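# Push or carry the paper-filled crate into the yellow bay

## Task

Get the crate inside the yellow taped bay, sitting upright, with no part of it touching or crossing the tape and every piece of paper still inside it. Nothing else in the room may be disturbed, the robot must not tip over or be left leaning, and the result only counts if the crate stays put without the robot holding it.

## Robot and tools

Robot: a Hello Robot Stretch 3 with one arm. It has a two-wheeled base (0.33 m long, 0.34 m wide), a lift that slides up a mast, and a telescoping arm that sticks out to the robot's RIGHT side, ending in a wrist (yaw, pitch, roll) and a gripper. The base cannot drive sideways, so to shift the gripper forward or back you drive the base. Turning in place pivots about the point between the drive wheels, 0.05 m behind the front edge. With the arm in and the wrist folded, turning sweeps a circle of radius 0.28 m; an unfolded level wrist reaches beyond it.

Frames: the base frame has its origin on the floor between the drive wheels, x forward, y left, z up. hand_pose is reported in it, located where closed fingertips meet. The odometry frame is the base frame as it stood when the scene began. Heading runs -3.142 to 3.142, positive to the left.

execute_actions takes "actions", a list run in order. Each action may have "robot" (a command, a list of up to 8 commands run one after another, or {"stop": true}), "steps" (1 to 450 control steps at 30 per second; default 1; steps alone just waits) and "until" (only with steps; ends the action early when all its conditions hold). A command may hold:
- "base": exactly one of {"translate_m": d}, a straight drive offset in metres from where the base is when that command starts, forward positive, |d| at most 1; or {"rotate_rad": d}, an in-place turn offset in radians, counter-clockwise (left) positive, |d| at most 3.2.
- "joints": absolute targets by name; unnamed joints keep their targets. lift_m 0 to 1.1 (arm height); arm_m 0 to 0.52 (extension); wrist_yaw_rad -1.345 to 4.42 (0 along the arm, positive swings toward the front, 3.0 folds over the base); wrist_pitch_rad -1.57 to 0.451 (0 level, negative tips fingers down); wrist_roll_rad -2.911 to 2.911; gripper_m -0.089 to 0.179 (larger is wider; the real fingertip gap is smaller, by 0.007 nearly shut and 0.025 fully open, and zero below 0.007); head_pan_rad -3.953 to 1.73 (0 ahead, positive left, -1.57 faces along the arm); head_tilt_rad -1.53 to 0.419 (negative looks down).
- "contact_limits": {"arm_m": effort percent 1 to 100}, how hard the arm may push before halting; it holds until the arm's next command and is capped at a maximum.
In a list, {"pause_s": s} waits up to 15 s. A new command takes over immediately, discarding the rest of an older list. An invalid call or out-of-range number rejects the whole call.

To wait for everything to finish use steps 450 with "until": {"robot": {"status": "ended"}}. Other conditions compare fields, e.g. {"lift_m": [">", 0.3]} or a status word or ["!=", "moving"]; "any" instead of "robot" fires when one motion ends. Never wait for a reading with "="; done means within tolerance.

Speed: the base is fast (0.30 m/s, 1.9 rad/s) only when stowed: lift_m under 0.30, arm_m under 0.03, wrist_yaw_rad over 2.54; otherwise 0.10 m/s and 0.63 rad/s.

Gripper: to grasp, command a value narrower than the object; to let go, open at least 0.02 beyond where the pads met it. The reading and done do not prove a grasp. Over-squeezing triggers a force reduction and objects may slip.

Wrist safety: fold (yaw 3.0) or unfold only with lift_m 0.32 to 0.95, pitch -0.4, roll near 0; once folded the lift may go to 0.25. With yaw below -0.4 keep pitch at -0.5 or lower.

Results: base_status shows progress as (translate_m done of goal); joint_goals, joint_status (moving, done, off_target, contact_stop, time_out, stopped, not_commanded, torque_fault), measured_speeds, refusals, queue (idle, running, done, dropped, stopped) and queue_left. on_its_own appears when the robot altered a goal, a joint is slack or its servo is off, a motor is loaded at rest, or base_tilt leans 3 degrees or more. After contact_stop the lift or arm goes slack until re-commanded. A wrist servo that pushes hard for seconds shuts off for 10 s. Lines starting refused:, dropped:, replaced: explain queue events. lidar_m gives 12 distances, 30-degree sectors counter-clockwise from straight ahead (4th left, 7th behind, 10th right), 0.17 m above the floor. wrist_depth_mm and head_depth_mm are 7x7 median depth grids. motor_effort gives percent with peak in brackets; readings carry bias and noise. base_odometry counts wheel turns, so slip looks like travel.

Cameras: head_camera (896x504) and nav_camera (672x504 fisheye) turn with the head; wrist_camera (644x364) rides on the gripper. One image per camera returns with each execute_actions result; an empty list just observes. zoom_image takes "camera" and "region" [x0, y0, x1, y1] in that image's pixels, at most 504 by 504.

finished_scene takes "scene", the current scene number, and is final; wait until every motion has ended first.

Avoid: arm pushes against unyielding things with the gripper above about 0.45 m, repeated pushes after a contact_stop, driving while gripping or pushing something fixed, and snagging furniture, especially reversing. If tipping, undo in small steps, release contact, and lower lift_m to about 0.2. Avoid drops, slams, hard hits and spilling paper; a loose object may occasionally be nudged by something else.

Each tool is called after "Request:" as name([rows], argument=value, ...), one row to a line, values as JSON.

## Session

Request:
execute_actions([
  {"robot":{"joints":{"head_tilt_rad":-0.9,"head_pan_rad":-0.3}},"steps":90,"until":{"robot":{"status":"ended"}}},
])

Scene clock: 1.03 s.
robot.base_odometry: x=+0.000 y=+0.000 heading=+0.000 (m, m, rad; robot's odometry frame)
robot.turned_by_wheels: +0.000 (rad since the last result)
robot.turned_by_imu: +0.000 (rad since the last result)
robot.base_tilt: forward=-0.3 right=+1.1 (deg)
robot.lidar_m: 1.74 1.37 1.28 1.91 1.72 1.50 2.10 2.21 1.73 1.79 2.44 2.46
robot.head_depth_mm: 2635 2164 1817 1576 1393 1182 1126 / 2616 2157 1824 1574 1370 1237 1126 / 2644 2174 1824 1584 1392 1240 1128 / 2558 2174 1808 1582 1388 1245 1129 / 2366 2170 1832 1584 1399 1242 1128 / 2077 2163 1830 1575 1390 1250 1129 / 1871 2020 1824 1584 1393 1252 1131
robot.base_status: not_commanded
robot.joint_positions: lift_m=+0.337 arm_m=-0.001 wrist_yaw_rad=+2.986 wrist_pitch_rad=-0.532 wrist_roll_rad=+0.017 gripper_m=+0.037 head_pan_rad=-0.293 head_tilt_rad=-0.888
robot.joint_goals: lift_m=+0.337 arm_m=-0.001 wrist_yaw_rad=+2.986 wrist_pitch_rad=-0.532 wrist_roll_rad=+0.017 gripper_m=+0.037 head_pan_rad=-0.300 head_tilt_rad=-0.900
robot.joint_status: lift_m=not_commanded arm_m=not_commanded wrist_yaw_rad=not_commanded wrist_pitch_rad=not_commanded wrist_roll_rad=not_commanded gripper_m=not_commanded head_pan_rad=done head_tilt_rad=done
robot.measured_speeds: translate_m=+0.000 rotate_rad=+0.000 lift_m=+0.000 arm_m=+0.000 wrist_yaw_rad=+0.000 wrist_pitch_rad=+0.000 wrist_roll_rad=+0.000 head_pan_rad=+0.000 head_tilt_rad=+0.000
robot: refusals=0 queue=done queue_left=0
robot.motor_effort: left_wheel=+0(0) right_wheel=+0(1) lift_m=+19(19) arm_m=+1(0) wrist_yaw_rad=+0(0) wrist_pitch_rad=+6(6) wrist_roll_rad=+1(1) gripper_m=-1(0) head_pan_rad=-4(24) head_tilt_rad=-4(31) (%)
robot.hand_pose: x=+0.0112 y=+0.0621 z=+0.3248 quat_wxyz=(+0.240, +0.700, +0.130, +0.660) (m; robot's base frame)
robot.wrist_depth_mm: - - - - - - - / 950 - 988 - - - - / 775 - 806 808 854 864 869 / 650 649 677 684 694 714 719 / 570 573 - 588 600 603 612 / 502 521 - - 528 526 541 / - - - 464 461 467 473
pictures: head_camera (sideways: a quarter turn clockwise sets it upright), nav_camera (sideways: a quarter turn counterclockwise sets it upright), wrist_camera
Images, in order (width x height): head_camera 896x504, nav_camera 672x504, wrist_camera 644x364.

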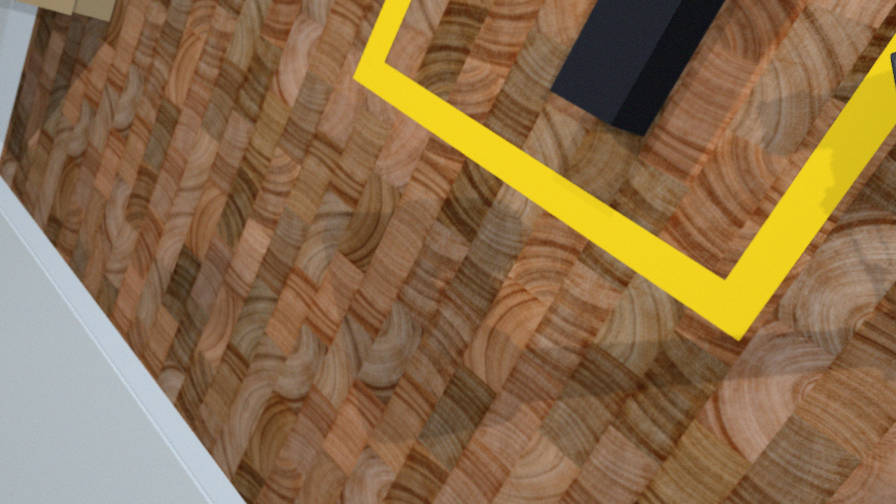

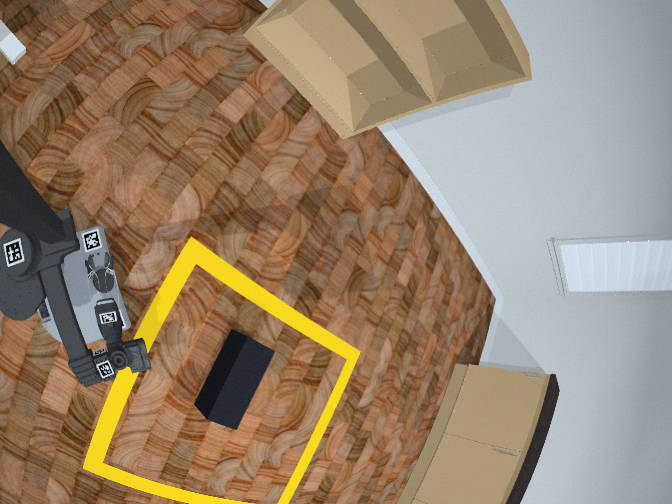

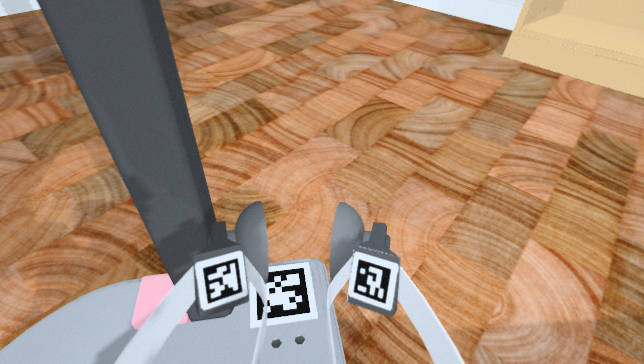

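Bay is front-right. Find the crate.

Request:
execute_actions([
  {"robot":{"joints":{"head_tilt_rad":-1.1,"head_pan_rad":-2.2}},"steps":120,"until":{"robot":{"status":"ended"}}},
])

Request:
execute_actions([
  {"robot":{"joints":{"head_pan_rad":1.5}},"steps":150,"until":{"robot":{"status":"ended"}}},
])

Scene clock: 5.57 s.
robot.base_odometry: x=+0.000 y=+0.000 heading=+0.000 (m, m, rad; robot's odometry frame)
robot.turned_by_wheels: +0.000 (rad since the last result)
robot.turned_by_imu: -0.001 (rad since the last result)
robot.base_tilt: forward=+0.0 right=+1.0 (deg)
robot.lidar_m: 1.73 1.37 1.28 1.90 1.72 1.50 2.10 2.20 1.73 1.78 2.44 2.45
robot.head_depth_mm: 1883 1692 1526 1396 1292 1236 - / 1897 1686 1523 1400 1284 - - / 1889 1711 1528 1397 1288 - - / 1886 1694 1529 1407 1310 - 1099 / 1882 1690 1537 1402 1288 1169 1119 / 1893 1690 1544 1398 1291 1188 1113 / 1800 1700 1527 1410 1287 1195 1114
robot.base_status: not_commanded
robot.joint_positions: lift_m=+0.337 arm_m=-0.001 wrist_yaw_rad=+2.986 wrist_pitch_rad=-0.532 wrist_roll_rad=+0.017 gripper_m=+0.037 head_pan_rad=-2.193 head_tilt_rad=-1.086
robot.joint_goals: lift_m=+0.337 arm_m=-0.001 wrist_yaw_rad=+2.986 wrist_pitch_rad=-0.532 wrist_roll_rad=+0.017 gripper_m=+0.037 head_pan_rad=-2.200 head_tilt_rad=-1.100
robot.joint_status: lift_m=not_commanded arm_m=not_commanded wrist_yaw_rad=not_commanded wrist_pitch_rad=not_commanded wrist_roll_rad=not_commanded gripper_m=not_commanded head_pan_rad=done head_tilt_rad=done
robot.measured_speeds: translate_m=+0.000 rotate_rad=+0.000 lift_m=+0.000 arm_m=+0.000 wrist_yaw_rad=+0.000 wrist_pitch_rad=+0.000 wrist_roll_rad=+0.000 head_pan_rad=+0.000 head_tilt_rad=+0.000
robot: refusals=0 queue=done queue_left=0
robot.motor_effort: left_wheel=-1(0) right_wheel=+0(0) lift_m=+19(19) arm_m=+0(1) wrist_yaw_rad=+0(0) wrist_pitch_rad=+6(6) wrist_roll_rad=+1(0) gripper_m=-1(0) head_pan_rad=-5(39) head_tilt_rad=-5(17) (%)
robot.hand_pose: x=+0.0112 y=+0.0621 z=+0.3248 quat_wxyz=(+0.240, +0.700, +0.130, +0.660) (m; robot's base frame)
robot.wrist_depth_mm: - - - - - - - / 945 - 989 - - - - / 775 - 808 834 830 848 867 / 659 644 678 684 697 717 715 / 561 576 - 583 598 606 613 / 501 524 - - 527 530 532 / - - - 465 458 467 477
pictures: head_camera (sideways: a quarter turn clockwise sets it upright), nav_camera (sideways: a quarter turn counterclockwise sets it upright), wrist_camera
Images, in order (width x height): head_camera 896x504, nav_camera 672x504, wrist_camera 644x364.

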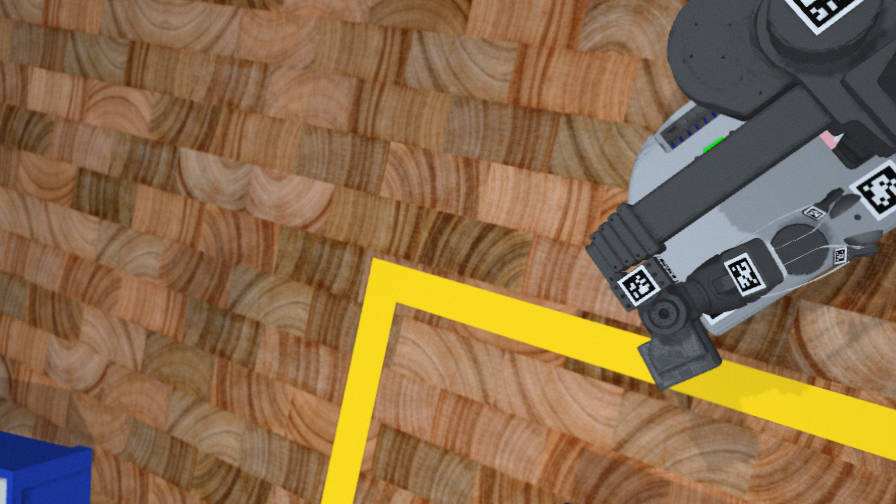

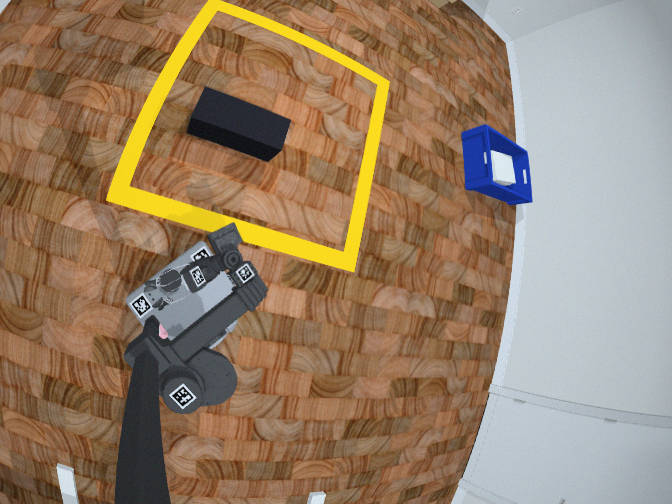

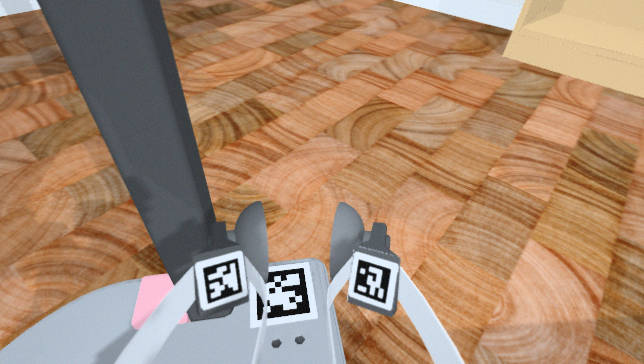

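Scene clock: 7.83 s.
robot.base_odometry: x=+0.000 y=+0.000 heading=+0.000 (m, m, rad; robot's odometry frame)
robot.turned_by_wheels: +0.000 (rad since the last result)
robot.turned_by_imu: -0.001 (rad since the last result)
robot.base_tilt: forward=-0.1 right=+1.2 (deg)
robot.lidar_m: 1.73 1.37 1.28 1.90 1.72 1.51 2.10 2.21 1.72 1.79 2.44 2.45
robot.head_depth_mm: 1764 1683 1522 1399 1285 1196 1109 / 1830 1698 1533 1399 1295 1191 1109 / 1885 1692 1530 1406 1292 1189 1114 / 1867 1682 1539 1397 1287 1215 - / 1884 1707 1531 1405 1308 - - / 1889 1684 1537 1407 - - - / 1843 1702 1541 - 1266 - 1099
robot.base_status: not_commanded
robot.joint_positions: lift_m=+0.337 arm_m=-0.001 wrist_yaw_rad=+2.986 wrist_pitch_rad=-0.532 wrist_roll_rad=+0.017 gripper_m=+0.037 head_pan_rad=+1.493 head_tilt_rad=-1.086
robot.joint_goals: lift_m=+0.337 arm_m=-0.001 wrist_yaw_rad=+2.986 wrist_pitch_rad=-0.532 wrist_roll_rad=+0.017 gripper_m=+0.037 head_pan_rad=+1.500 head_tilt_rad=-1.100
robot.joint_status: lift_m=not_commanded arm_m=not_commanded wrist_yaw_rad=not_commanded wrist_pitch_rad=not_commanded wrist_roll_rad=not_commanded gripper_m=not_commanded head_pan_rad=done head_tilt_rad=done
robot.measured_speeds: translate_m=+0.000 rotate_rad=+0.000 lift_m=+0.000 arm_m=+0.000 wrist_yaw_rad=+0.000 wrist_pitch_rad=+0.000 wrist_roll_rad=+0.000 head_pan_rad=+0.000 head_tilt_rad=+0.000
robot: refusals=0 queue=done queue_left=0
robot.motor_effort: left_wheel=+0(0) right_wheel=-1(0) lift_m=+19(19) arm_m=+1(1) wrist_yaw_rad=+0(0) wrist_pitch_rad=+6(6) wrist_roll_rad=+1(1) gripper_m=+0(0) head_pan_rad=+3(40) head_tilt_rad=-5(5) (%)
robot.hand_pose: x=+0.0112 y=+0.0621 z=+0.3248 quat_wxyz=(+0.240, +0.700, +0.130, +0.660) (m; robot's base frame)
robot.wrist_depth_mm: - - - - - - - / 945 - - - - - - / 781 - 811 820 848 850 890 / 651 647 674 695 699 706 716 / 566 571 - 590 604 605 614 / 497 521 - - 530 528 539 / - - - 463 466 468 478
pictures: head_camera (sideways: a quarter turn clockwise sets it upright), nav_camera (sideways: a quarter turn counterclockwise sets it upright), wrist_camera
Images, in order (width x height): head_camera 896x504, nav_camera 672x504, wrist_camera 644x364.

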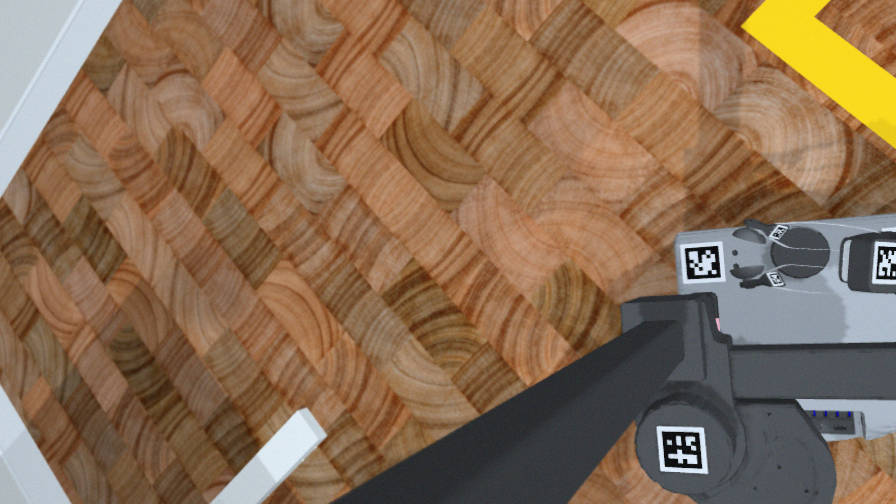

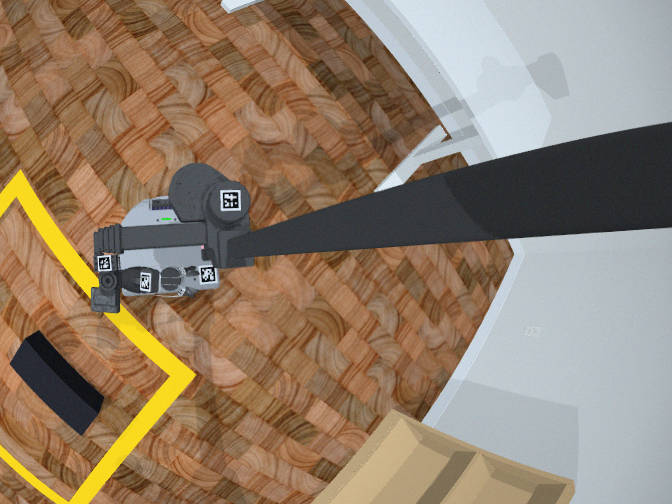

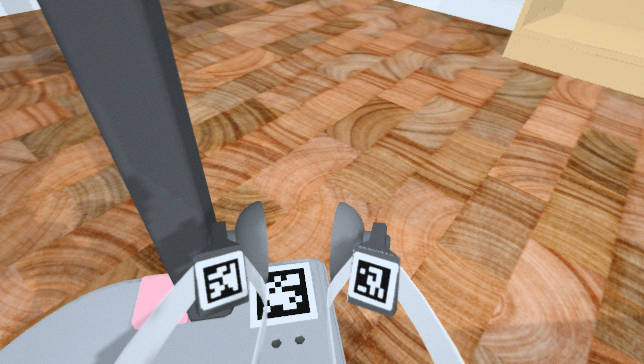

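Request:
execute_actions([
  {"robot":[{"base":{"rotate_rad":0.57},"joints":{"head_pan_rad":-1.4,"head_tilt_rad":-0.9,"lift_m":0.45}},{"base":{"translate_m":-0.6},"joints":{"wrist_yaw_rad":0,"wrist_pitch_rad":-0.4}},{"base":{"rotate_rad":-1.47},"joints":{"wrist_pitch_rad":-1.5,"wrist_roll_rad":1.57,"gripper_m":0.15}},{"base":{"translate_m":0.8}}],"steps":450,"until":{"robot":{"status":"ended"}}},
  {"steps":300,"until":{"robot":{"status":"ended"}}},
])

Scene clock: 43.67 s.
robot.base_odometry: x=-0.008 y=-0.950 heading=-0.900 (m, m, rad; robot's odometry frame)
robot.turned_by_wheels: -0.900 (rad since the last result)
robot.turned_by_imu: -0.909 (rad since the last result)
robot.base_tilt: forward=+0.0 right=+1.2 (deg)
robot.lidar_m: 1.74 1.79 2.28 1.86 2.20 2.20 1.99 2.30 1.66 0.88 0.88 1.82
robot.head_depth_mm: 1461 1702 1797 1569 1381 1239 1123 / 1479 1723 1791 1569 1390 1246 - / 1504 1744 1814 1574 1379 1241 - / 1518 1760 1762 1549 1381 1245 1142 / 1540 1741 1727 1475 1386 1237 1120 / 1559 1775 1674 1485 1383 1238 1127 / 1586 1866 1700 1522 1386 1244 1127
robot.base_status: done (translate_m +0.8000 of +0.8000)
robot.joint_positions: lift_m=+0.450 arm_m=-0.001 wrist_yaw_rad=+0.001 wrist_pitch_rad=-1.493 wrist_roll_rad=+1.565 gripper_m=+0.150 head_pan_rad=-1.393 head_tilt_rad=-0.902
robot.joint_goals: lift_m=+0.450 arm_m=-0.001 wrist_yaw_rad=+0.000 wrist_pitch_rad=-1.500 wrist_roll_rad=+1.570 gripper_m=+0.150 head_pan_rad=-1.400 head_tilt_rad=-0.900
robot.joint_status: lift_m=done arm_m=not_commanded wrist_yaw_rad=done wrist_pitch_rad=done wrist_roll_rad=done gripper_m=done head_pan_rad=done head_tilt_rad=done
robot.measured_speeds: translate_m=+0.000 rotate_rad=+0.000 lift_m=+0.000 arm_m=+0.000 wrist_yaw_rad=+0.000 wrist_pitch_rad=+0.000 wrist_roll_rad=+0.000 head_pan_rad=+0.000 head_tilt_rad=+0.000
robot: refusals=0 queue=done queue_left=0
robot.motor_effort: left_wheel=+1(5) right_wheel=-2(5) lift_m=+23(24) arm_m=+0(1) wrist_yaw_rad=-1(1) wrist_pitch_rad=-3(9) wrist_roll_rad=+2(4) gripper_m=+0(88) head_pan_rad=-3(41) head_tilt_rad=+0(13) (%)
robot.hand_pose: x=-0.0215 y=-0.1396 z=+0.3311 quat_wxyz=(+0.003, +0.002, -0.734, -0.679) (m; robot's base frame)
robot.wrist_depth_mm: 470 472 464 - - - - / 490 481 473 - - - - / 502 496 490 - - - - / 520 515 507 - - - - / 536 528 528 523 520 - - / 562 546 541 545 535 - 521 / 579 574 567 556 555 551 535
pictures: head_camera (sideways: a quarter turn clockwise sets it upright), nav_camera (sideways: a quarter turn counterclockwise sets it upright), wrist_camera
Images, in order (width x height): head_camera 896x504, nav_camera 672x504, wrist_camera 644x364.

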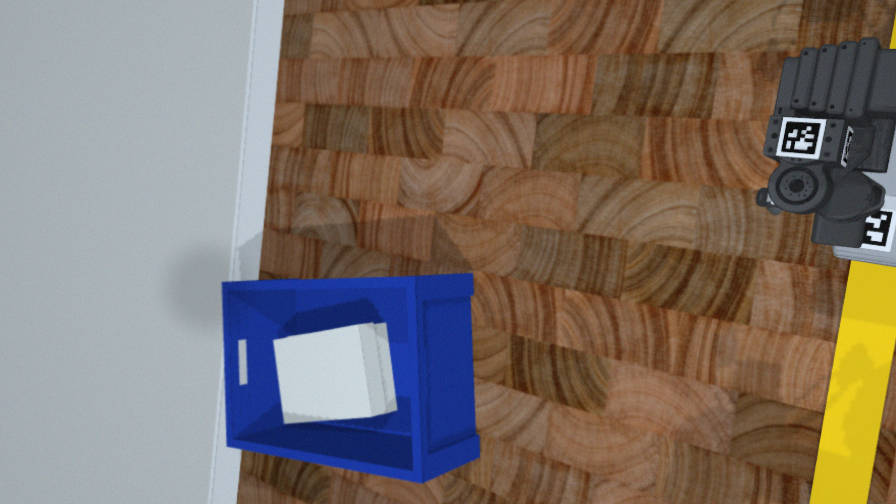

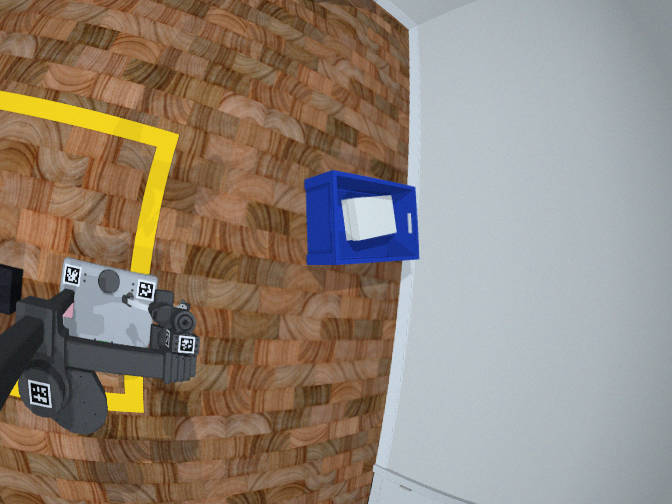

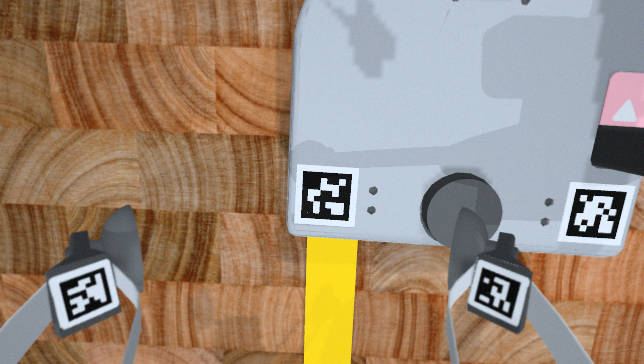

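Request:
execute_actions([
  {"robot":[{"base":{"rotate_rad":-1.0}},{"base":{"translate_m":0.3}},{"base":{"rotate_rad":1.0}},{"base":{"translate_m":0.15}},{"joints":{"arm_m":0.48,"head_pan_rad":-1.6}}],"steps":450,"until":{"robot":{"status":"ended"}}},
  {"steps":200,"until":{"robot":{"status":"ended"}}},
])

Scene clock: 64.90 s.
robot.base_odometry: x=-0.012 y=-1.352 heading=-0.900 (m, m, rad; robot's odometry frame)
robot.turned_by_wheels: +0.000 (rad since the last result)
robot.turned_by_imu: -0.002 (rad since the last result)
robot.base_tilt: forward=+0.0 right=+1.2 (deg)
robot.lidar_m: 1.43 1.48 1.98 2.18 2.45 2.60 2.29 1.90 1.39 0.59 0.58 1.85
robot.head_depth_mm: 1276 1492 1730 1575 1381 1237 1124 / 1270 1485 1721 1562 1386 1237 - / 1255 1471 1719 1507 1338 1245 1155 / 1253 1465 1664 1533 1318 1236 1148 / 1252 1458 1608 1458 1332 1244 1128 / 1244 1452 1608 1474 1296 1244 1124 / 1239 1446 1677 1548 1391 1238 1129
robot.base_status: done (translate_m +0.1500 of +0.1500)
robot.joint_positions: lift_m=+0.450 arm_m=+0.480 wrist_yaw_rad=+0.000 wrist_pitch_rad=-1.494 wrist_roll_rad=+1.566 gripper_m=+0.150 head_pan_rad=-1.593 head_tilt_rad=-0.902
robot.joint_goals: lift_m=+0.450 arm_m=+0.480 wrist_yaw_rad=+0.000 wrist_pitch_rad=-1.500 wrist_roll_rad=+1.570 gripper_m=+0.150 head_pan_rad=-1.600 head_tilt_rad=-0.900
robot.joint_status: lift_m=done arm_m=done wrist_yaw_rad=done wrist_pitch_rad=done wrist_roll_rad=done gripper_m=done head_pan_rad=done head_tilt_rad=done
robot.measured_speeds: translate_m=+0.000 rotate_rad=+0.000 lift_m=+0.000 arm_m=+0.000 wrist_yaw_rad=+0.000 wrist_pitch_rad=+0.000 wrist_roll_rad=+0.000 head_pan_rad=+0.000 head_tilt_rad=+0.000
robot: refusals=0 queue=done queue_left=0
robot.motor_effort: left_wheel=-3(6) right_wheel=+2(5) lift_m=+22(22) arm_m=+5(5) wrist_yaw_rad=+1(1) wrist_pitch_rad=-2(2) wrist_roll_rad=+2(2) gripper_m=+0(0) head_pan_rad=-3(17) head_tilt_rad=+0(0) (%)
robot.hand_pose: x=-0.0215 y=-0.6199 z=+0.3311 quat_wxyz=(+0.002, +0.001, -0.733, -0.680) (m; robot's base frame)
robot.wrist_depth_mm: 473 466 460 458 454 452 448 / 486 479 476 469 466 468 462 / 489 274 268 482 484 474 476 / 512 507 508 496 502 497 491 / 523 486 523 512 517 509 510 / 428 434 534 532 534 - 525 / 452 441 553 543 548 555 549
pictures: head_camera (sideways: a quarter turn clockwise sets it upright), nav_camera (sideways: a quarter turn counterclockwise sets it upright), wrist_camera
Images, in order (width x height): head_camera 896x504, nav_camera 672x504, wrist_camera 644x364.

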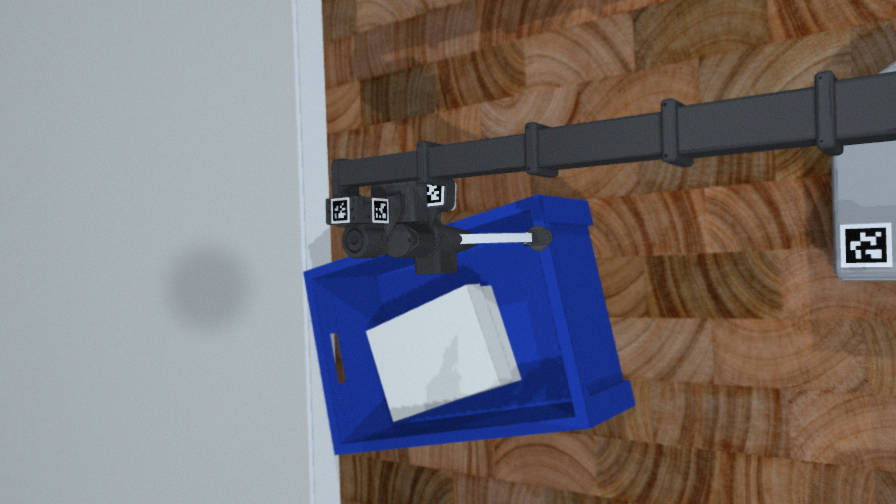

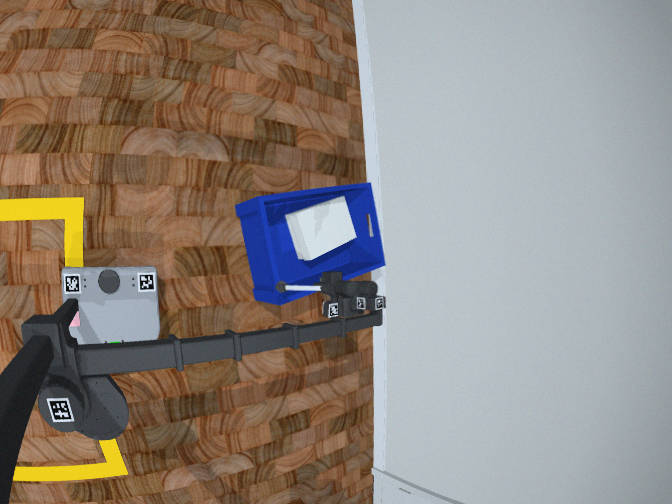

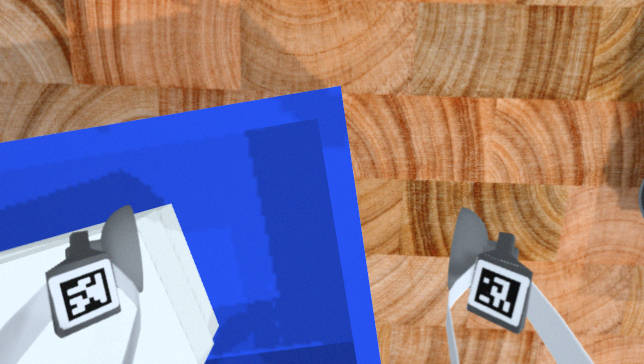

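Request:
execute_actions([
  {"robot":[{"base":{"translate_m":0.1},"joints":{"gripper_m":0.11,"arm_m":0.45}},{"joints":{"lift_m":0.3}},{"joints":{"gripper_m":-0.04}},{"pause_s":1.5},{"joints":{"arm_m":0.2},"contact_limits":{"arm_m":44}},{"base":{"translate_m":-0.2}}],"steps":450,"until":{"robot":{"status":"ended"}}},
])

Scene clock: 83.73 s.
robot.base_odometry: x=-0.074 y=-1.274 heading=-0.899 (m, m, rad; robot's odometry frame)
robot.turned_by_wheels: +0.001 (rad since the last result)
robot.turned_by_imu: -0.004 (rad since the last result)
robot.base_tilt: forward=-0.2 right=+1.2 (deg)
robot.lidar_m: 1.53 1.58 2.12 2.15 2.45 2.51 2.19 1.92 0.41 0.32 0.30 1.85
robot.head_depth_mm: 1277 1497 1718 1556 1378 1241 1124 / 1272 1479 1723 1564 1381 1240 1140 / 1263 1472 1723 1567 1396 1210 1152 / 1253 1462 1723 1498 1356 1190 1147 / 1254 1468 1698 1446 1296 1234 1127 / 1253 1455 1710 1400 1312 1214 1131 / 1247 1442 1703 1574 1365 1247 1133
robot.base_status: done (translate_m -0.2000 of -0.2000)
robot.joint_positions: lift_m=+0.300 arm_m=+0.200 wrist_yaw_rad=+0.012 wrist_pitch_rad=-1.466 wrist_roll_rad=+1.547 gripper_m=-0.036 head_pan_rad=-1.593 head_tilt_rad=-0.902
robot.joint_goals: lift_m=+0.300 arm_m=+0.200 wrist_yaw_rad=+0.000 wrist_pitch_rad=-1.500 wrist_roll_rad=+1.570 gripper_m=-0.037 head_pan_rad=-1.600 head_tilt_rad=-0.900
robot.joint_status: lift_m=done arm_m=done wrist_yaw_rad=done wrist_pitch_rad=done wrist_roll_rad=done gripper_m=done head_pan_rad=done head_tilt_rad=done
robot.measured_speeds: translate_m=+0.000 rotate_rad=+0.000 lift_m=+0.000 arm_m=+0.000 wrist_yaw_rad=+0.000 wrist_pitch_rad=+0.000 wrist_roll_rad=+0.000 head_pan_rad=+0.000 head_tilt_rad=+0.000
robot: refusals=0 queue=done queue_left=0
robot.motor_effort: left_wheel=+4(4) right_wheel=-11(15) lift_m=+22(19) arm_m=-4(15) wrist_yaw_rad=-10(11) wrist_pitch_rad=-14(53) wrist_roll_rad=+8(8) gripper_m=-25(100) head_pan_rad=-3(4) head_tilt_rad=+0(0) (%)
robot.contact_limits: arm_m 44 (drawing in: default 26, maximum 44; extending or still: default 38, maximum 62)
robot.hand_pose: x=-0.0215 y=-0.3480 z=+0.1811 quat_wxyz=(+0.013, +0.012, -0.743, -0.669) (m; robot's base frame)
robot.wrist_depth_mm: 217 228 122 317 310 308 - / 305 334 116 325 322 316 - / 349 343 119 334 332 325 - / 361 356 123 340 341 338 - / 312 367 242 126 354 349 - / 297 372 130 129 363 362 - / 281 330 389 134 376 375 366
pictures: head_camera (sideways: a quarter turn clockwise sets it upright), nav_camera (sideways: a quarter turn counterclockwise sets it upright), wrist_camera
Images, in order (width x height): head_camera 896x504, nav_camera 672x504, wrist_camera 644x364.

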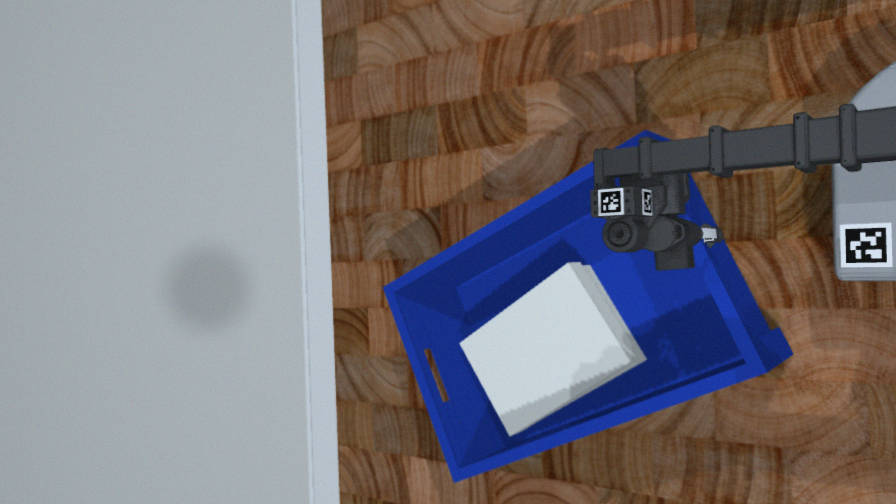

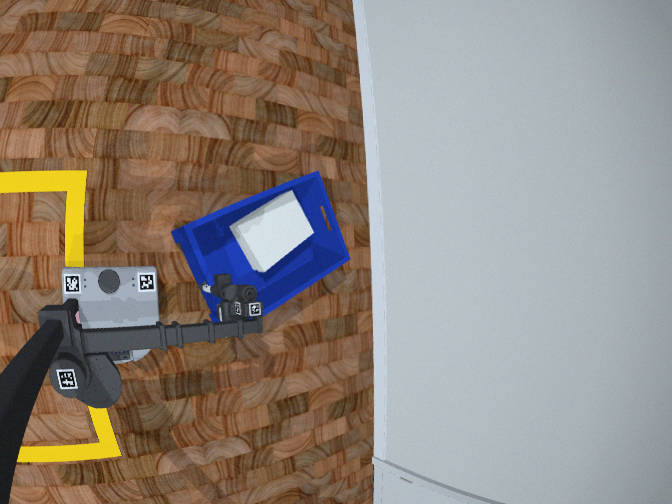

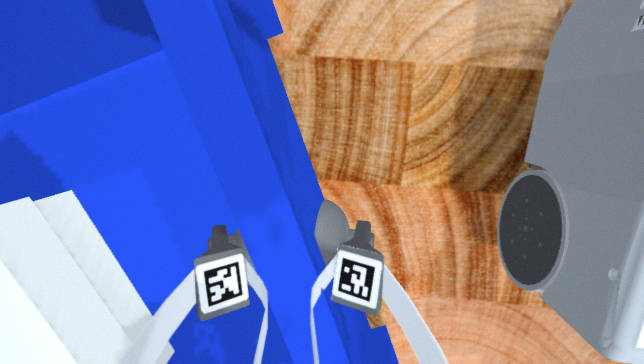

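Request:
execute_actions([
  {"robot":[{"joints":{"gripper_m":0.1}},{"joints":{"lift_m":0.45}},{"joints":{"arm_m":0}},{"base":{"translate_m":0.12},"joints":{"head_pan_rad":0.3,"head_tilt_rad":-1.2}},{"base":{"rotate_rad":1.57}}],"steps":450,"until":{"robot":{"status":"ended"}}},
])

Scene clock: 102.87 s.
robot.base_odometry: x=+0.001 y=-1.367 heading=+0.670 (m, m, rad; robot's odometry frame)
robot.turned_by_wheels: +1.569 (rad since the last result)
robot.turned_by_imu: +1.571 (rad since the last result)
robot.base_tilt: forward=-0.1 right=+1.2 (deg)
robot.lidar_m: 2.17 2.45 2.62 2.31 1.92 0.37 0.27 0.27 1.83 1.41 1.45 1.92
robot.head_depth_mm: 1659 1544 1433 1346 1259 1186 1125 / 1656 1537 1422 1337 1259 1188 - / 1652 1537 1428 1345 1255 1210 - / 1679 1538 1434 1338 1261 1208 - / 1662 1368 1404 1339 1255 - - / 1661 1520 1386 1339 1258 1199 - / 1658 1541 1432 1344 1260 1197 -
robot.base_status: done (rotate_rad +1.5697 of +1.5700)
robot.joint_positions: lift_m=+0.450 arm_m=+0.000 wrist_yaw_rad=+0.001 wrist_pitch_rad=-1.495 wrist_roll_rad=+1.565 gripper_m=+0.100 head_pan_rad=+0.293 head_tilt_rad=-1.186
robot.joint_goals: lift_m=+0.450 arm_m=+0.000 wrist_yaw_rad=+0.000 wrist_pitch_rad=-1.500 wrist_roll_rad=+1.570 gripper_m=+0.100 head_pan_rad=+0.300 head_tilt_rad=-1.200
robot.joint_status: lift_m=done arm_m=done wrist_yaw_rad=done wrist_pitch_rad=done wrist_roll_rad=done gripper_m=done head_pan_rad=done head_tilt_rad=done
robot.measured_speeds: translate_m=+0.000 rotate_rad=+0.000 lift_m=+0.000 arm_m=+0.000 wrist_yaw_rad=+0.000 wrist_pitch_rad=+0.000 wrist_roll_rad=+0.000 head_pan_rad=+0.000 head_tilt_rad=+0.000
robot: refusals=0 queue=done queue_left=0
robot.motor_effort: left_wheel=-7(9) right_wheel=+2(12) lift_m=+22(24) arm_m=-3(5) wrist_yaw_rad=-1(10) wrist_pitch_rad=-2(15) wrist_roll_rad=+2(8) gripper_m=+0(87) head_pan_rad=+3(39) head_tilt_rad=-5(20) (%)
robot.hand_pose: x=-0.0215 y=-0.1405 z=+0.3311 quat_wxyz=(+0.003, +0.002, -0.733, -0.680) (m; robot's base frame)
robot.wrist_depth_mm: 469 464 462 - - - - / 486 480 470 - - - - / 498 498 494 - - - - / 521 518 508 - - - - / 539 526 526 530 - - - / 555 - 543 538 533 524 522 / 584 572 562 550 553 543 542
pictures: head_camera (sideways: a quarter turn clockwise sets it upright), nav_camera (sideways: a quarter turn counterclockwise sets it upright), wrist_camera
Images, in order (width x height): head_camera 896x504, nav_camera 672x504, wrist_camera 644x364.

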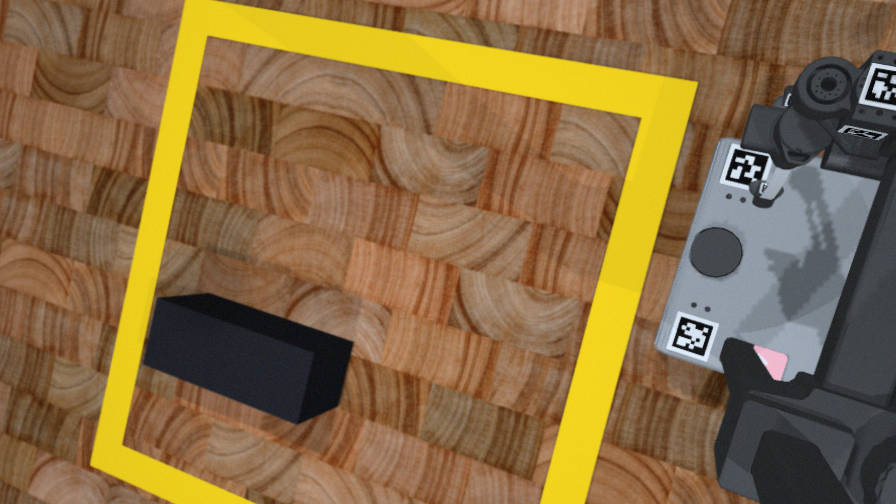

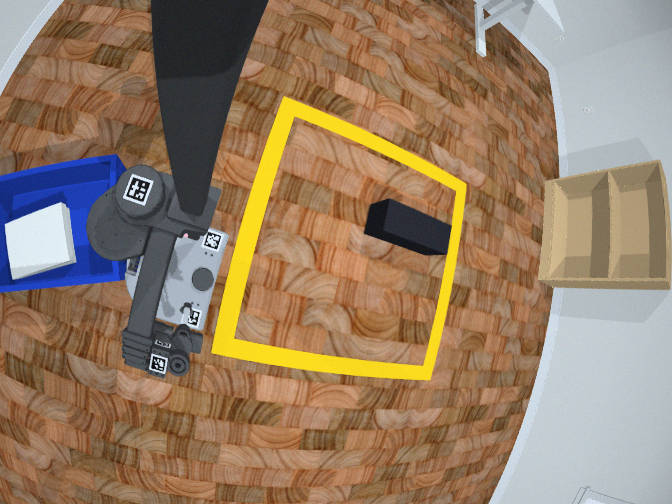

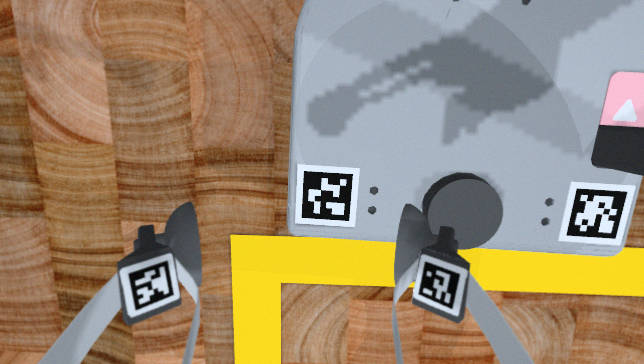

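Request:
execute_actions([
  {"robot":[{"base":{"translate_m":0.42},"joints":{"head_pan_rad":-1.6,"head_tilt_rad":-0.9}},{"base":{"rotate_rad":-1.57}},{"joints":{"arm_m":0.45,"gripper_m":0.12}}],"steps":450,"until":{"robot":{"status":"ended"}}},
])

Scene clock: 119.93 s.
robot.base_odometry: x=+0.330 y=-1.107 heading=-0.900 (m, m, rad; robot's odometry frame)
robot.turned_by_wheels: -1.570 (rad since the last result)
robot.turned_by_imu: -1.579 (rad since the last result)
robot.base_tilt: forward=-0.2 right=+1.2 (deg)
robot.lidar_m: 1.40 1.44 2.10 2.02 1.77 2.46 2.35 2.52 0.85 0.68 1.81 1.46
robot.head_depth_mm: 1684 1988 1794 1553 1376 1245 1123 / 1670 1948 1799 1499 1382 1244 - / 1664 1947 1803 - 1386 1247 1155 / 1656 1927 1653 1492 1363 1240 1150 / 1657 1939 1626 1516 1375 1246 1129 / 1641 1917 1779 1573 1389 1243 1131 / 1646 1906 1798 1565 1385 1246 1126
robot.base_status: done (rotate_rad -1.5699 of -1.5700)
robot.joint_positions: lift_m=+0.450 arm_m=+0.450 wrist_yaw_rad=+0.000 wrist_pitch_rad=-1.495 wrist_roll_rad=+1.566 gripper_m=+0.120 head_pan_rad=-1.593 head_tilt_rad=-0.902
robot.joint_goals: lift_m=+0.450 arm_m=+0.450 wrist_yaw_rad=+0.000 wrist_pitch_rad=-1.500 wrist_roll_rad=+1.570 gripper_m=+0.120 head_pan_rad=-1.600 head_tilt_rad=-0.900
robot.joint_status: lift_m=done arm_m=done wrist_yaw_rad=done wrist_pitch_rad=done wrist_roll_rad=done gripper_m=done head_pan_rad=done head_tilt_rad=done
robot.measured_speeds: translate_m=+0.000 rotate_rad=+0.000 lift_m=+0.000 arm_m=+0.000 wrist_yaw_rad=+0.000 wrist_pitch_rad=+0.000 wrist_roll_rad=+0.000 head_pan_rad=+0.000 head_tilt_rad=+0.000
robot: refusals=0 queue=done queue_left=0
robot.motor_effort: left_wheel=+2(6) right_wheel=-3(6) lift_m=+22(22) arm_m=+5(5) wrist_yaw_rad=+0(1) wrist_pitch_rad=-2(2) wrist_roll_rad=+2(2) gripper_m=+0(78) head_pan_rad=-3(39) head_tilt_rad=+0(15) (%)
robot.hand_pose: x=-0.0215 y=-0.5898 z=+0.3311 quat_wxyz=(+0.002, +0.001, -0.733, -0.680) (m; robot's base frame)
robot.wrist_depth_mm: 462 364 459 458 454 451 446 / 484 331 477 470 464 465 464 / 489 340 488 487 485 481 476 / 476 344 471 501 500 493 491 / 519 521 380 520 514 506 507 / 433 - 540 536 537 522 525 / 444 569 557 556 558 549 538
pictures: head_camera (sideways: a quarter turn clockwise sets it upright), nav_camera (sideways: a quarter turn counterclockwise sets it upright), wrist_camera
Images, in order (width x height): head_camera 896x504, nav_camera 672x504, wrist_camera 644x364.

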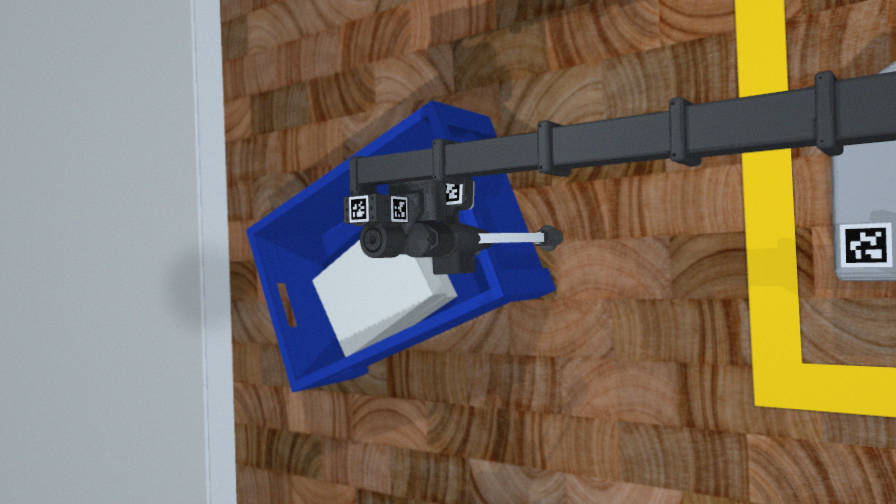

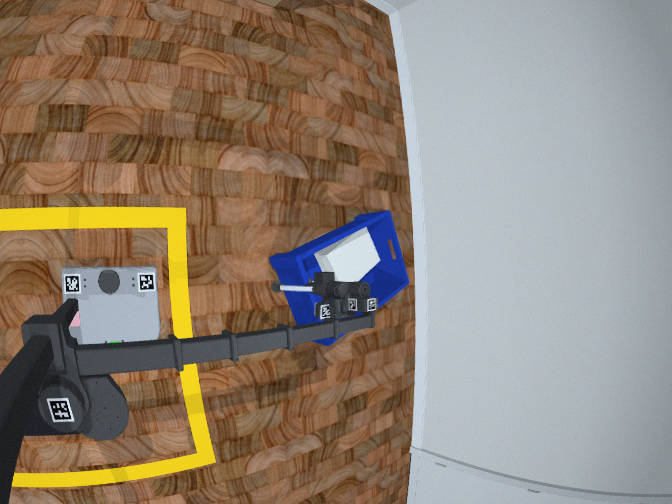

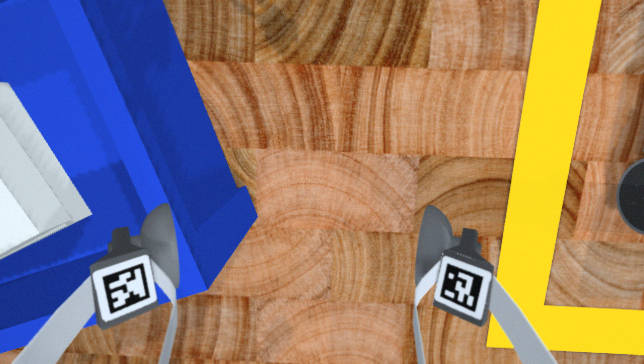

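Request:
execute_actions([
  {"robot":[{"base":{"translate_m":-0.11},"joints":{"arm_m":0.52,"gripper_m":0.17}},{"joints":{"lift_m":0.3}},{"joints":{"gripper_m":-0.04}},{"pause_s":2},{"joints":{"arm_m":0.15},"contact_limits":{"arm_m":44}},{"joints":{"gripper_m":0.1}},{"joints":{"lift_m":0.45}}],"steps":450,"until":{"robot":{"status":"ended"}}},
])

Scene clock: 131.13 s.
robot.base_odometry: x=+0.262 y=-1.021 heading=-0.900 (m, m, rad; robot's odometry frame)
robot.turned_by_wheels: +0.000 (rad since the last result)
robot.turned_by_imu: -0.003 (rad since the last result)
robot.base_tilt: forward=-0.2 right=+1.0 (deg)
robot.lidar_m: 1.51 1.55 2.11 1.74 2.03 2.35 2.24 2.53 1.84 0.70 0.70 1.58
robot.head_depth_mm: 1690 1978 1817 1586 1383 1235 1122 / 1691 1971 1818 1563 1383 1248 1142 / 1679 1949 1816 1527 1388 1244 1144 / 1659 1934 1702 1498 1391 1243 1148 / 1644 1930 1639 1510 1367 1254 1126 / 1644 1931 1617 1548 1391 1249 1132 / 1625 1908 1804 1573 1389 1252 1128
robot.base_status: done (translate_m -0.1100 of -0.1100)
robot.joint_positions: lift_m=+0.327 arm_m=+0.519 wrist_yaw_rad=+0.000 wrist_pitch_rad=-1.482 wrist_roll_rad=+1.569 gripper_m=+0.170 head_pan_rad=-1.593 head_tilt_rad=-0.901
robot.joint_goals: lift_m=+0.327 arm_m=+0.520 wrist_yaw_rad=+0.000 wrist_pitch_rad=-1.500 wrist_roll_rad=+1.570 gripper_m=+0.170 head_pan_rad=-1.600 head_tilt_rad=-0.900
robot.joint_status: lift_m=contact_stop arm_m=done wrist_yaw_rad=done wrist_pitch_rad=done wrist_roll_rad=done gripper_m=done head_pan_rad=done head_tilt_rad=done
robot.measured_speeds: translate_m=+0.000 rotate_rad=+0.001 lift_m=-0.004 arm_m=+0.000 wrist_yaw_rad=+0.000 wrist_pitch_rad=+0.192 wrist_roll_rad=+0.000 head_pan_rad=+0.000 head_tilt_rad=+0.000
robot: refusals=0 queue=dropped queue_left=0
robot.on_its_own: lift_m is slack since a contact_stop, until your next command for it (your +0.300 is given up)
robot.motor_effort: left_wheel=-1(3) right_wheel=-1(5) lift_m=+12(23) arm_m=+5(7) wrist_yaw_rad=+1(1) wrist_pitch_rad=-12(13) wrist_roll_rad=+1(2) gripper_m=-3(91) head_pan_rad=-4(4) head_tilt_rad=+0(1) (%)
robot.hand_pose: x=-0.0215 y=-0.6621 z=+0.2082 quat_wxyz=(+0.001, +0.000, -0.737, -0.675) (m; robot's base frame)
robot.wrist_depth_mm: 211 276 348 347 341 335 333 / 200 278 360 358 352 347 341 / 165 254 370 370 363 358 353 / 160 234 379 381 373 366 364 / 393 225 352 393 390 377 378 / - 183 316 406 401 - 388 / 370 177 289 417 415 410 403
pictures: head_camera (sideways: a quarter turn clockwise sets it upright), nav_camera (sideways: a quarter turn counterclockwise sets it upright), wrist_camera
dropped: robot: command 1 of its queue: lift_m: contact_stop
Images, in order (width x height): head_camera 896x504, nav_camera 672x504, wrist_camera 644x364.

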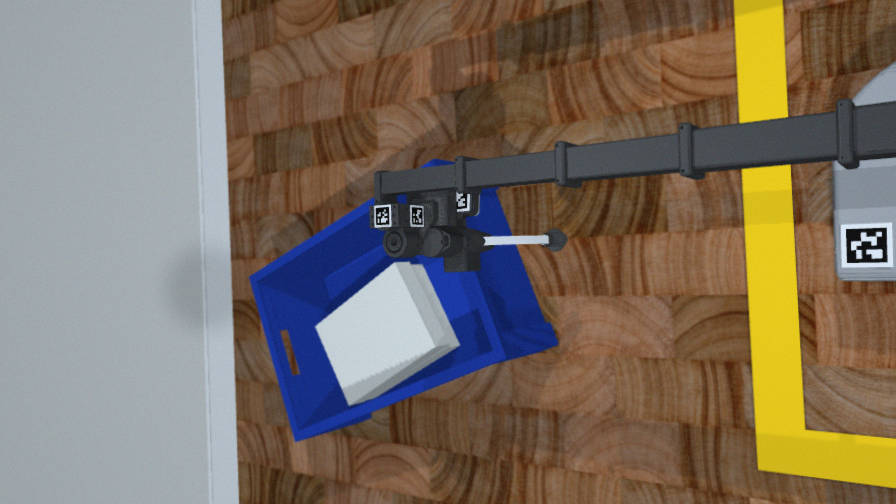

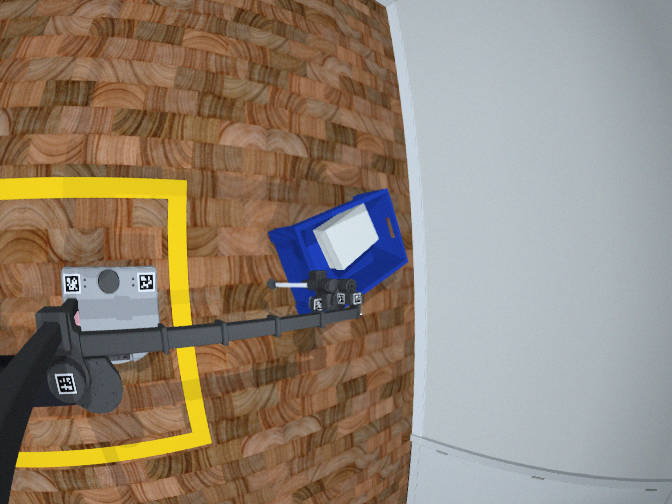

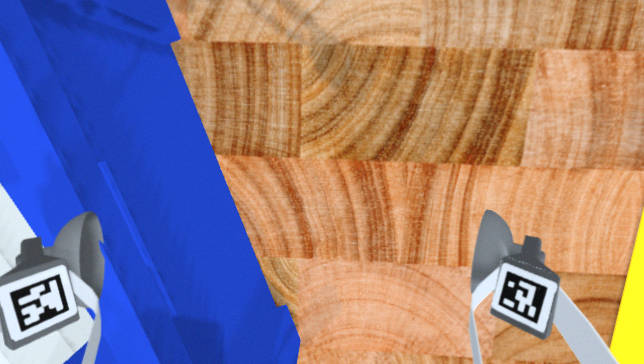

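Request:
execute_actions([
  {"robot":[{"joints":{"lift_m":0.42}},{"base":{"translate_m":0.05},"joints":{"gripper_m":0.175}},{"joints":{"lift_m":0.31}},{"joints":{"gripper_m":-0.04}},{"pause_s":2},{"base":{"translate_m":-0.06}},{"joints":{"arm_m":0.15},"contact_limits":{"arm_m":44}},{"joints":{"gripper_m":0.1}}],"steps":450,"until":{"robot":{"status":"ended"}}},
  {"robot":{"joints":{"lift_m":0.45}},"steps":100,"until":{"robot":{"status":"ended"}}},
])

Scene clock: 142.63 s.
robot.base_odometry: x=+0.293 y=-1.060 heading=-0.900 (m, m, rad; robot's odometry frame)
robot.turned_by_wheels: +0.000 (rad since the last result)
robot.turned_by_imu: -0.002 (rad since the last result)
robot.base_tilt: forward=-0.2 right=+1.1 (deg)
robot.lidar_m: 1.45 1.50 2.11 1.78 1.76 2.39 2.29 2.53 0.85 0.69 1.24 1.52
robot.head_depth_mm: 1700 1965 1801 1571 1379 1242 1131 / 1680 1961 1795 1559 1386 1241 - / 1672 1951 1866 1409 1381 1249 1155 / 1660 1941 1680 1529 1388 1245 1150 / 1654 1925 1613 1506 1367 1245 1126 / 1650 1917 1680 1570 1382 1243 1122 / 1638 1902 1802 1559 1395 1247 1130
robot.base_status: done (translate_m +0.0500 of +0.0500)
robot.joint_positions: lift_m=+0.450 arm_m=+0.519 wrist_yaw_rad=+0.000 wrist_pitch_rad=-1.494 wrist_roll_rad=+1.569 gripper_m=+0.175 head_pan_rad=-1.594 head_tilt_rad=-0.901
robot.joint_goals: lift_m=+0.450 arm_m=+0.520 wrist_yaw_rad=+0.000 wrist_pitch_rad=-1.500 wrist_roll_rad=+1.570 gripper_m=+0.175 head_pan_rad=-1.600 head_tilt_rad=-0.900
robot.joint_status: lift_m=done arm_m=done wrist_yaw_rad=done wrist_pitch_rad=done wrist_roll_rad=done gripper_m=done head_pan_rad=done head_tilt_rad=done
robot.measured_speeds: translate_m=+0.000 rotate_rad=+0.000 lift_m=+0.000 arm_m=+0.000 wrist_yaw_rad=+0.000 wrist_pitch_rad=+0.000 wrist_roll_rad=+0.000 head_pan_rad=+0.000 head_tilt_rad=+0.000
robot: refusals=0 queue=done queue_left=0
robot.motor_effort: left_wheel=+1(4) right_wheel=-1(4) lift_m=+22(21) arm_m=+5(5) wrist_yaw_rad=+0(0) wrist_pitch_rad=-3(12) wrist_roll_rad=+1(1) gripper_m=+1(33) head_pan_rad=-4(3) head_tilt_rad=+0(0) (%)
robot.hand_pose: x=-0.0215 y=-0.6592 z=+0.3311 quat_wxyz=(+0.001, +0.000, -0.734, -0.680) (m; robot's base frame)
robot.wrist_depth_mm: 393 328 460 459 454 449 446 / 478 478 467 470 466 464 458 / 491 487 419 487 484 474 476 / 432 507 384 505 501 492 486 / 414 521 396 513 513 514 509 / - 531 396 532 535 - 520 / 450 395 320 560 551 548 545
pictures: head_camera (sideways: a quarter turn clockwise sets it upright), nav_camera (sideways: a quarter turn counterclockwise sets it upright), wrist_camera
dropped: robot: command 2 of its queue: lift_m: contact_stop
Images, in order (width x height): head_camera 896x504, nav_camera 672x504, wrist_camera 644x364.

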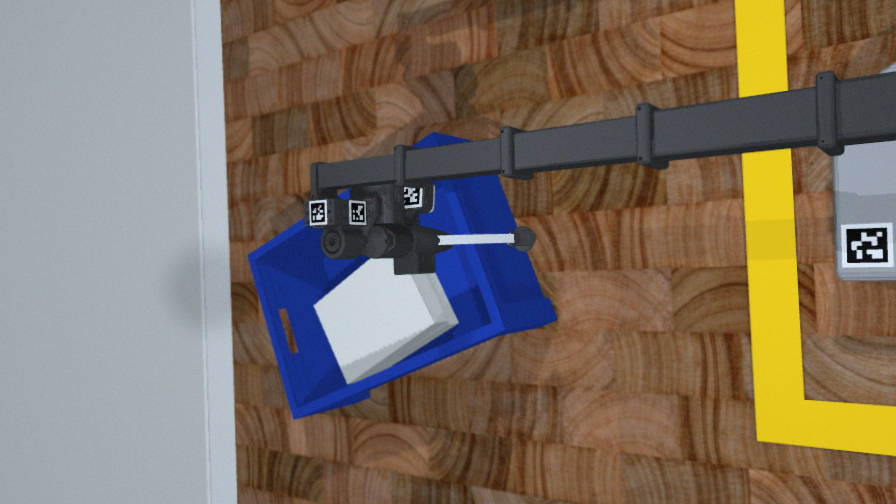

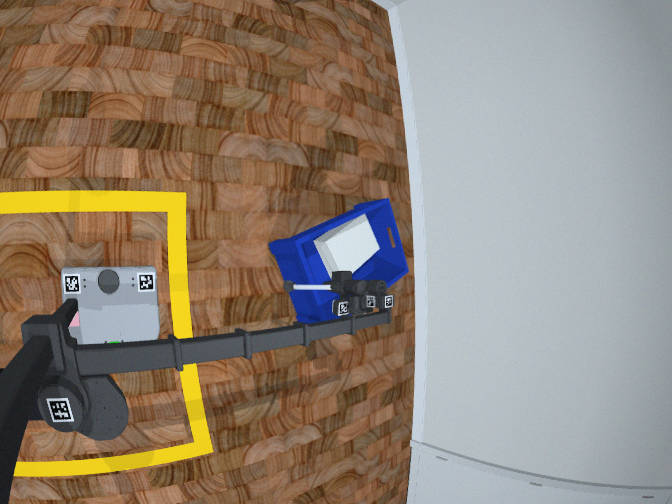

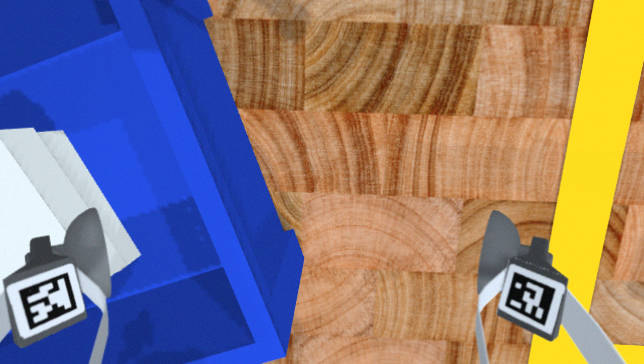

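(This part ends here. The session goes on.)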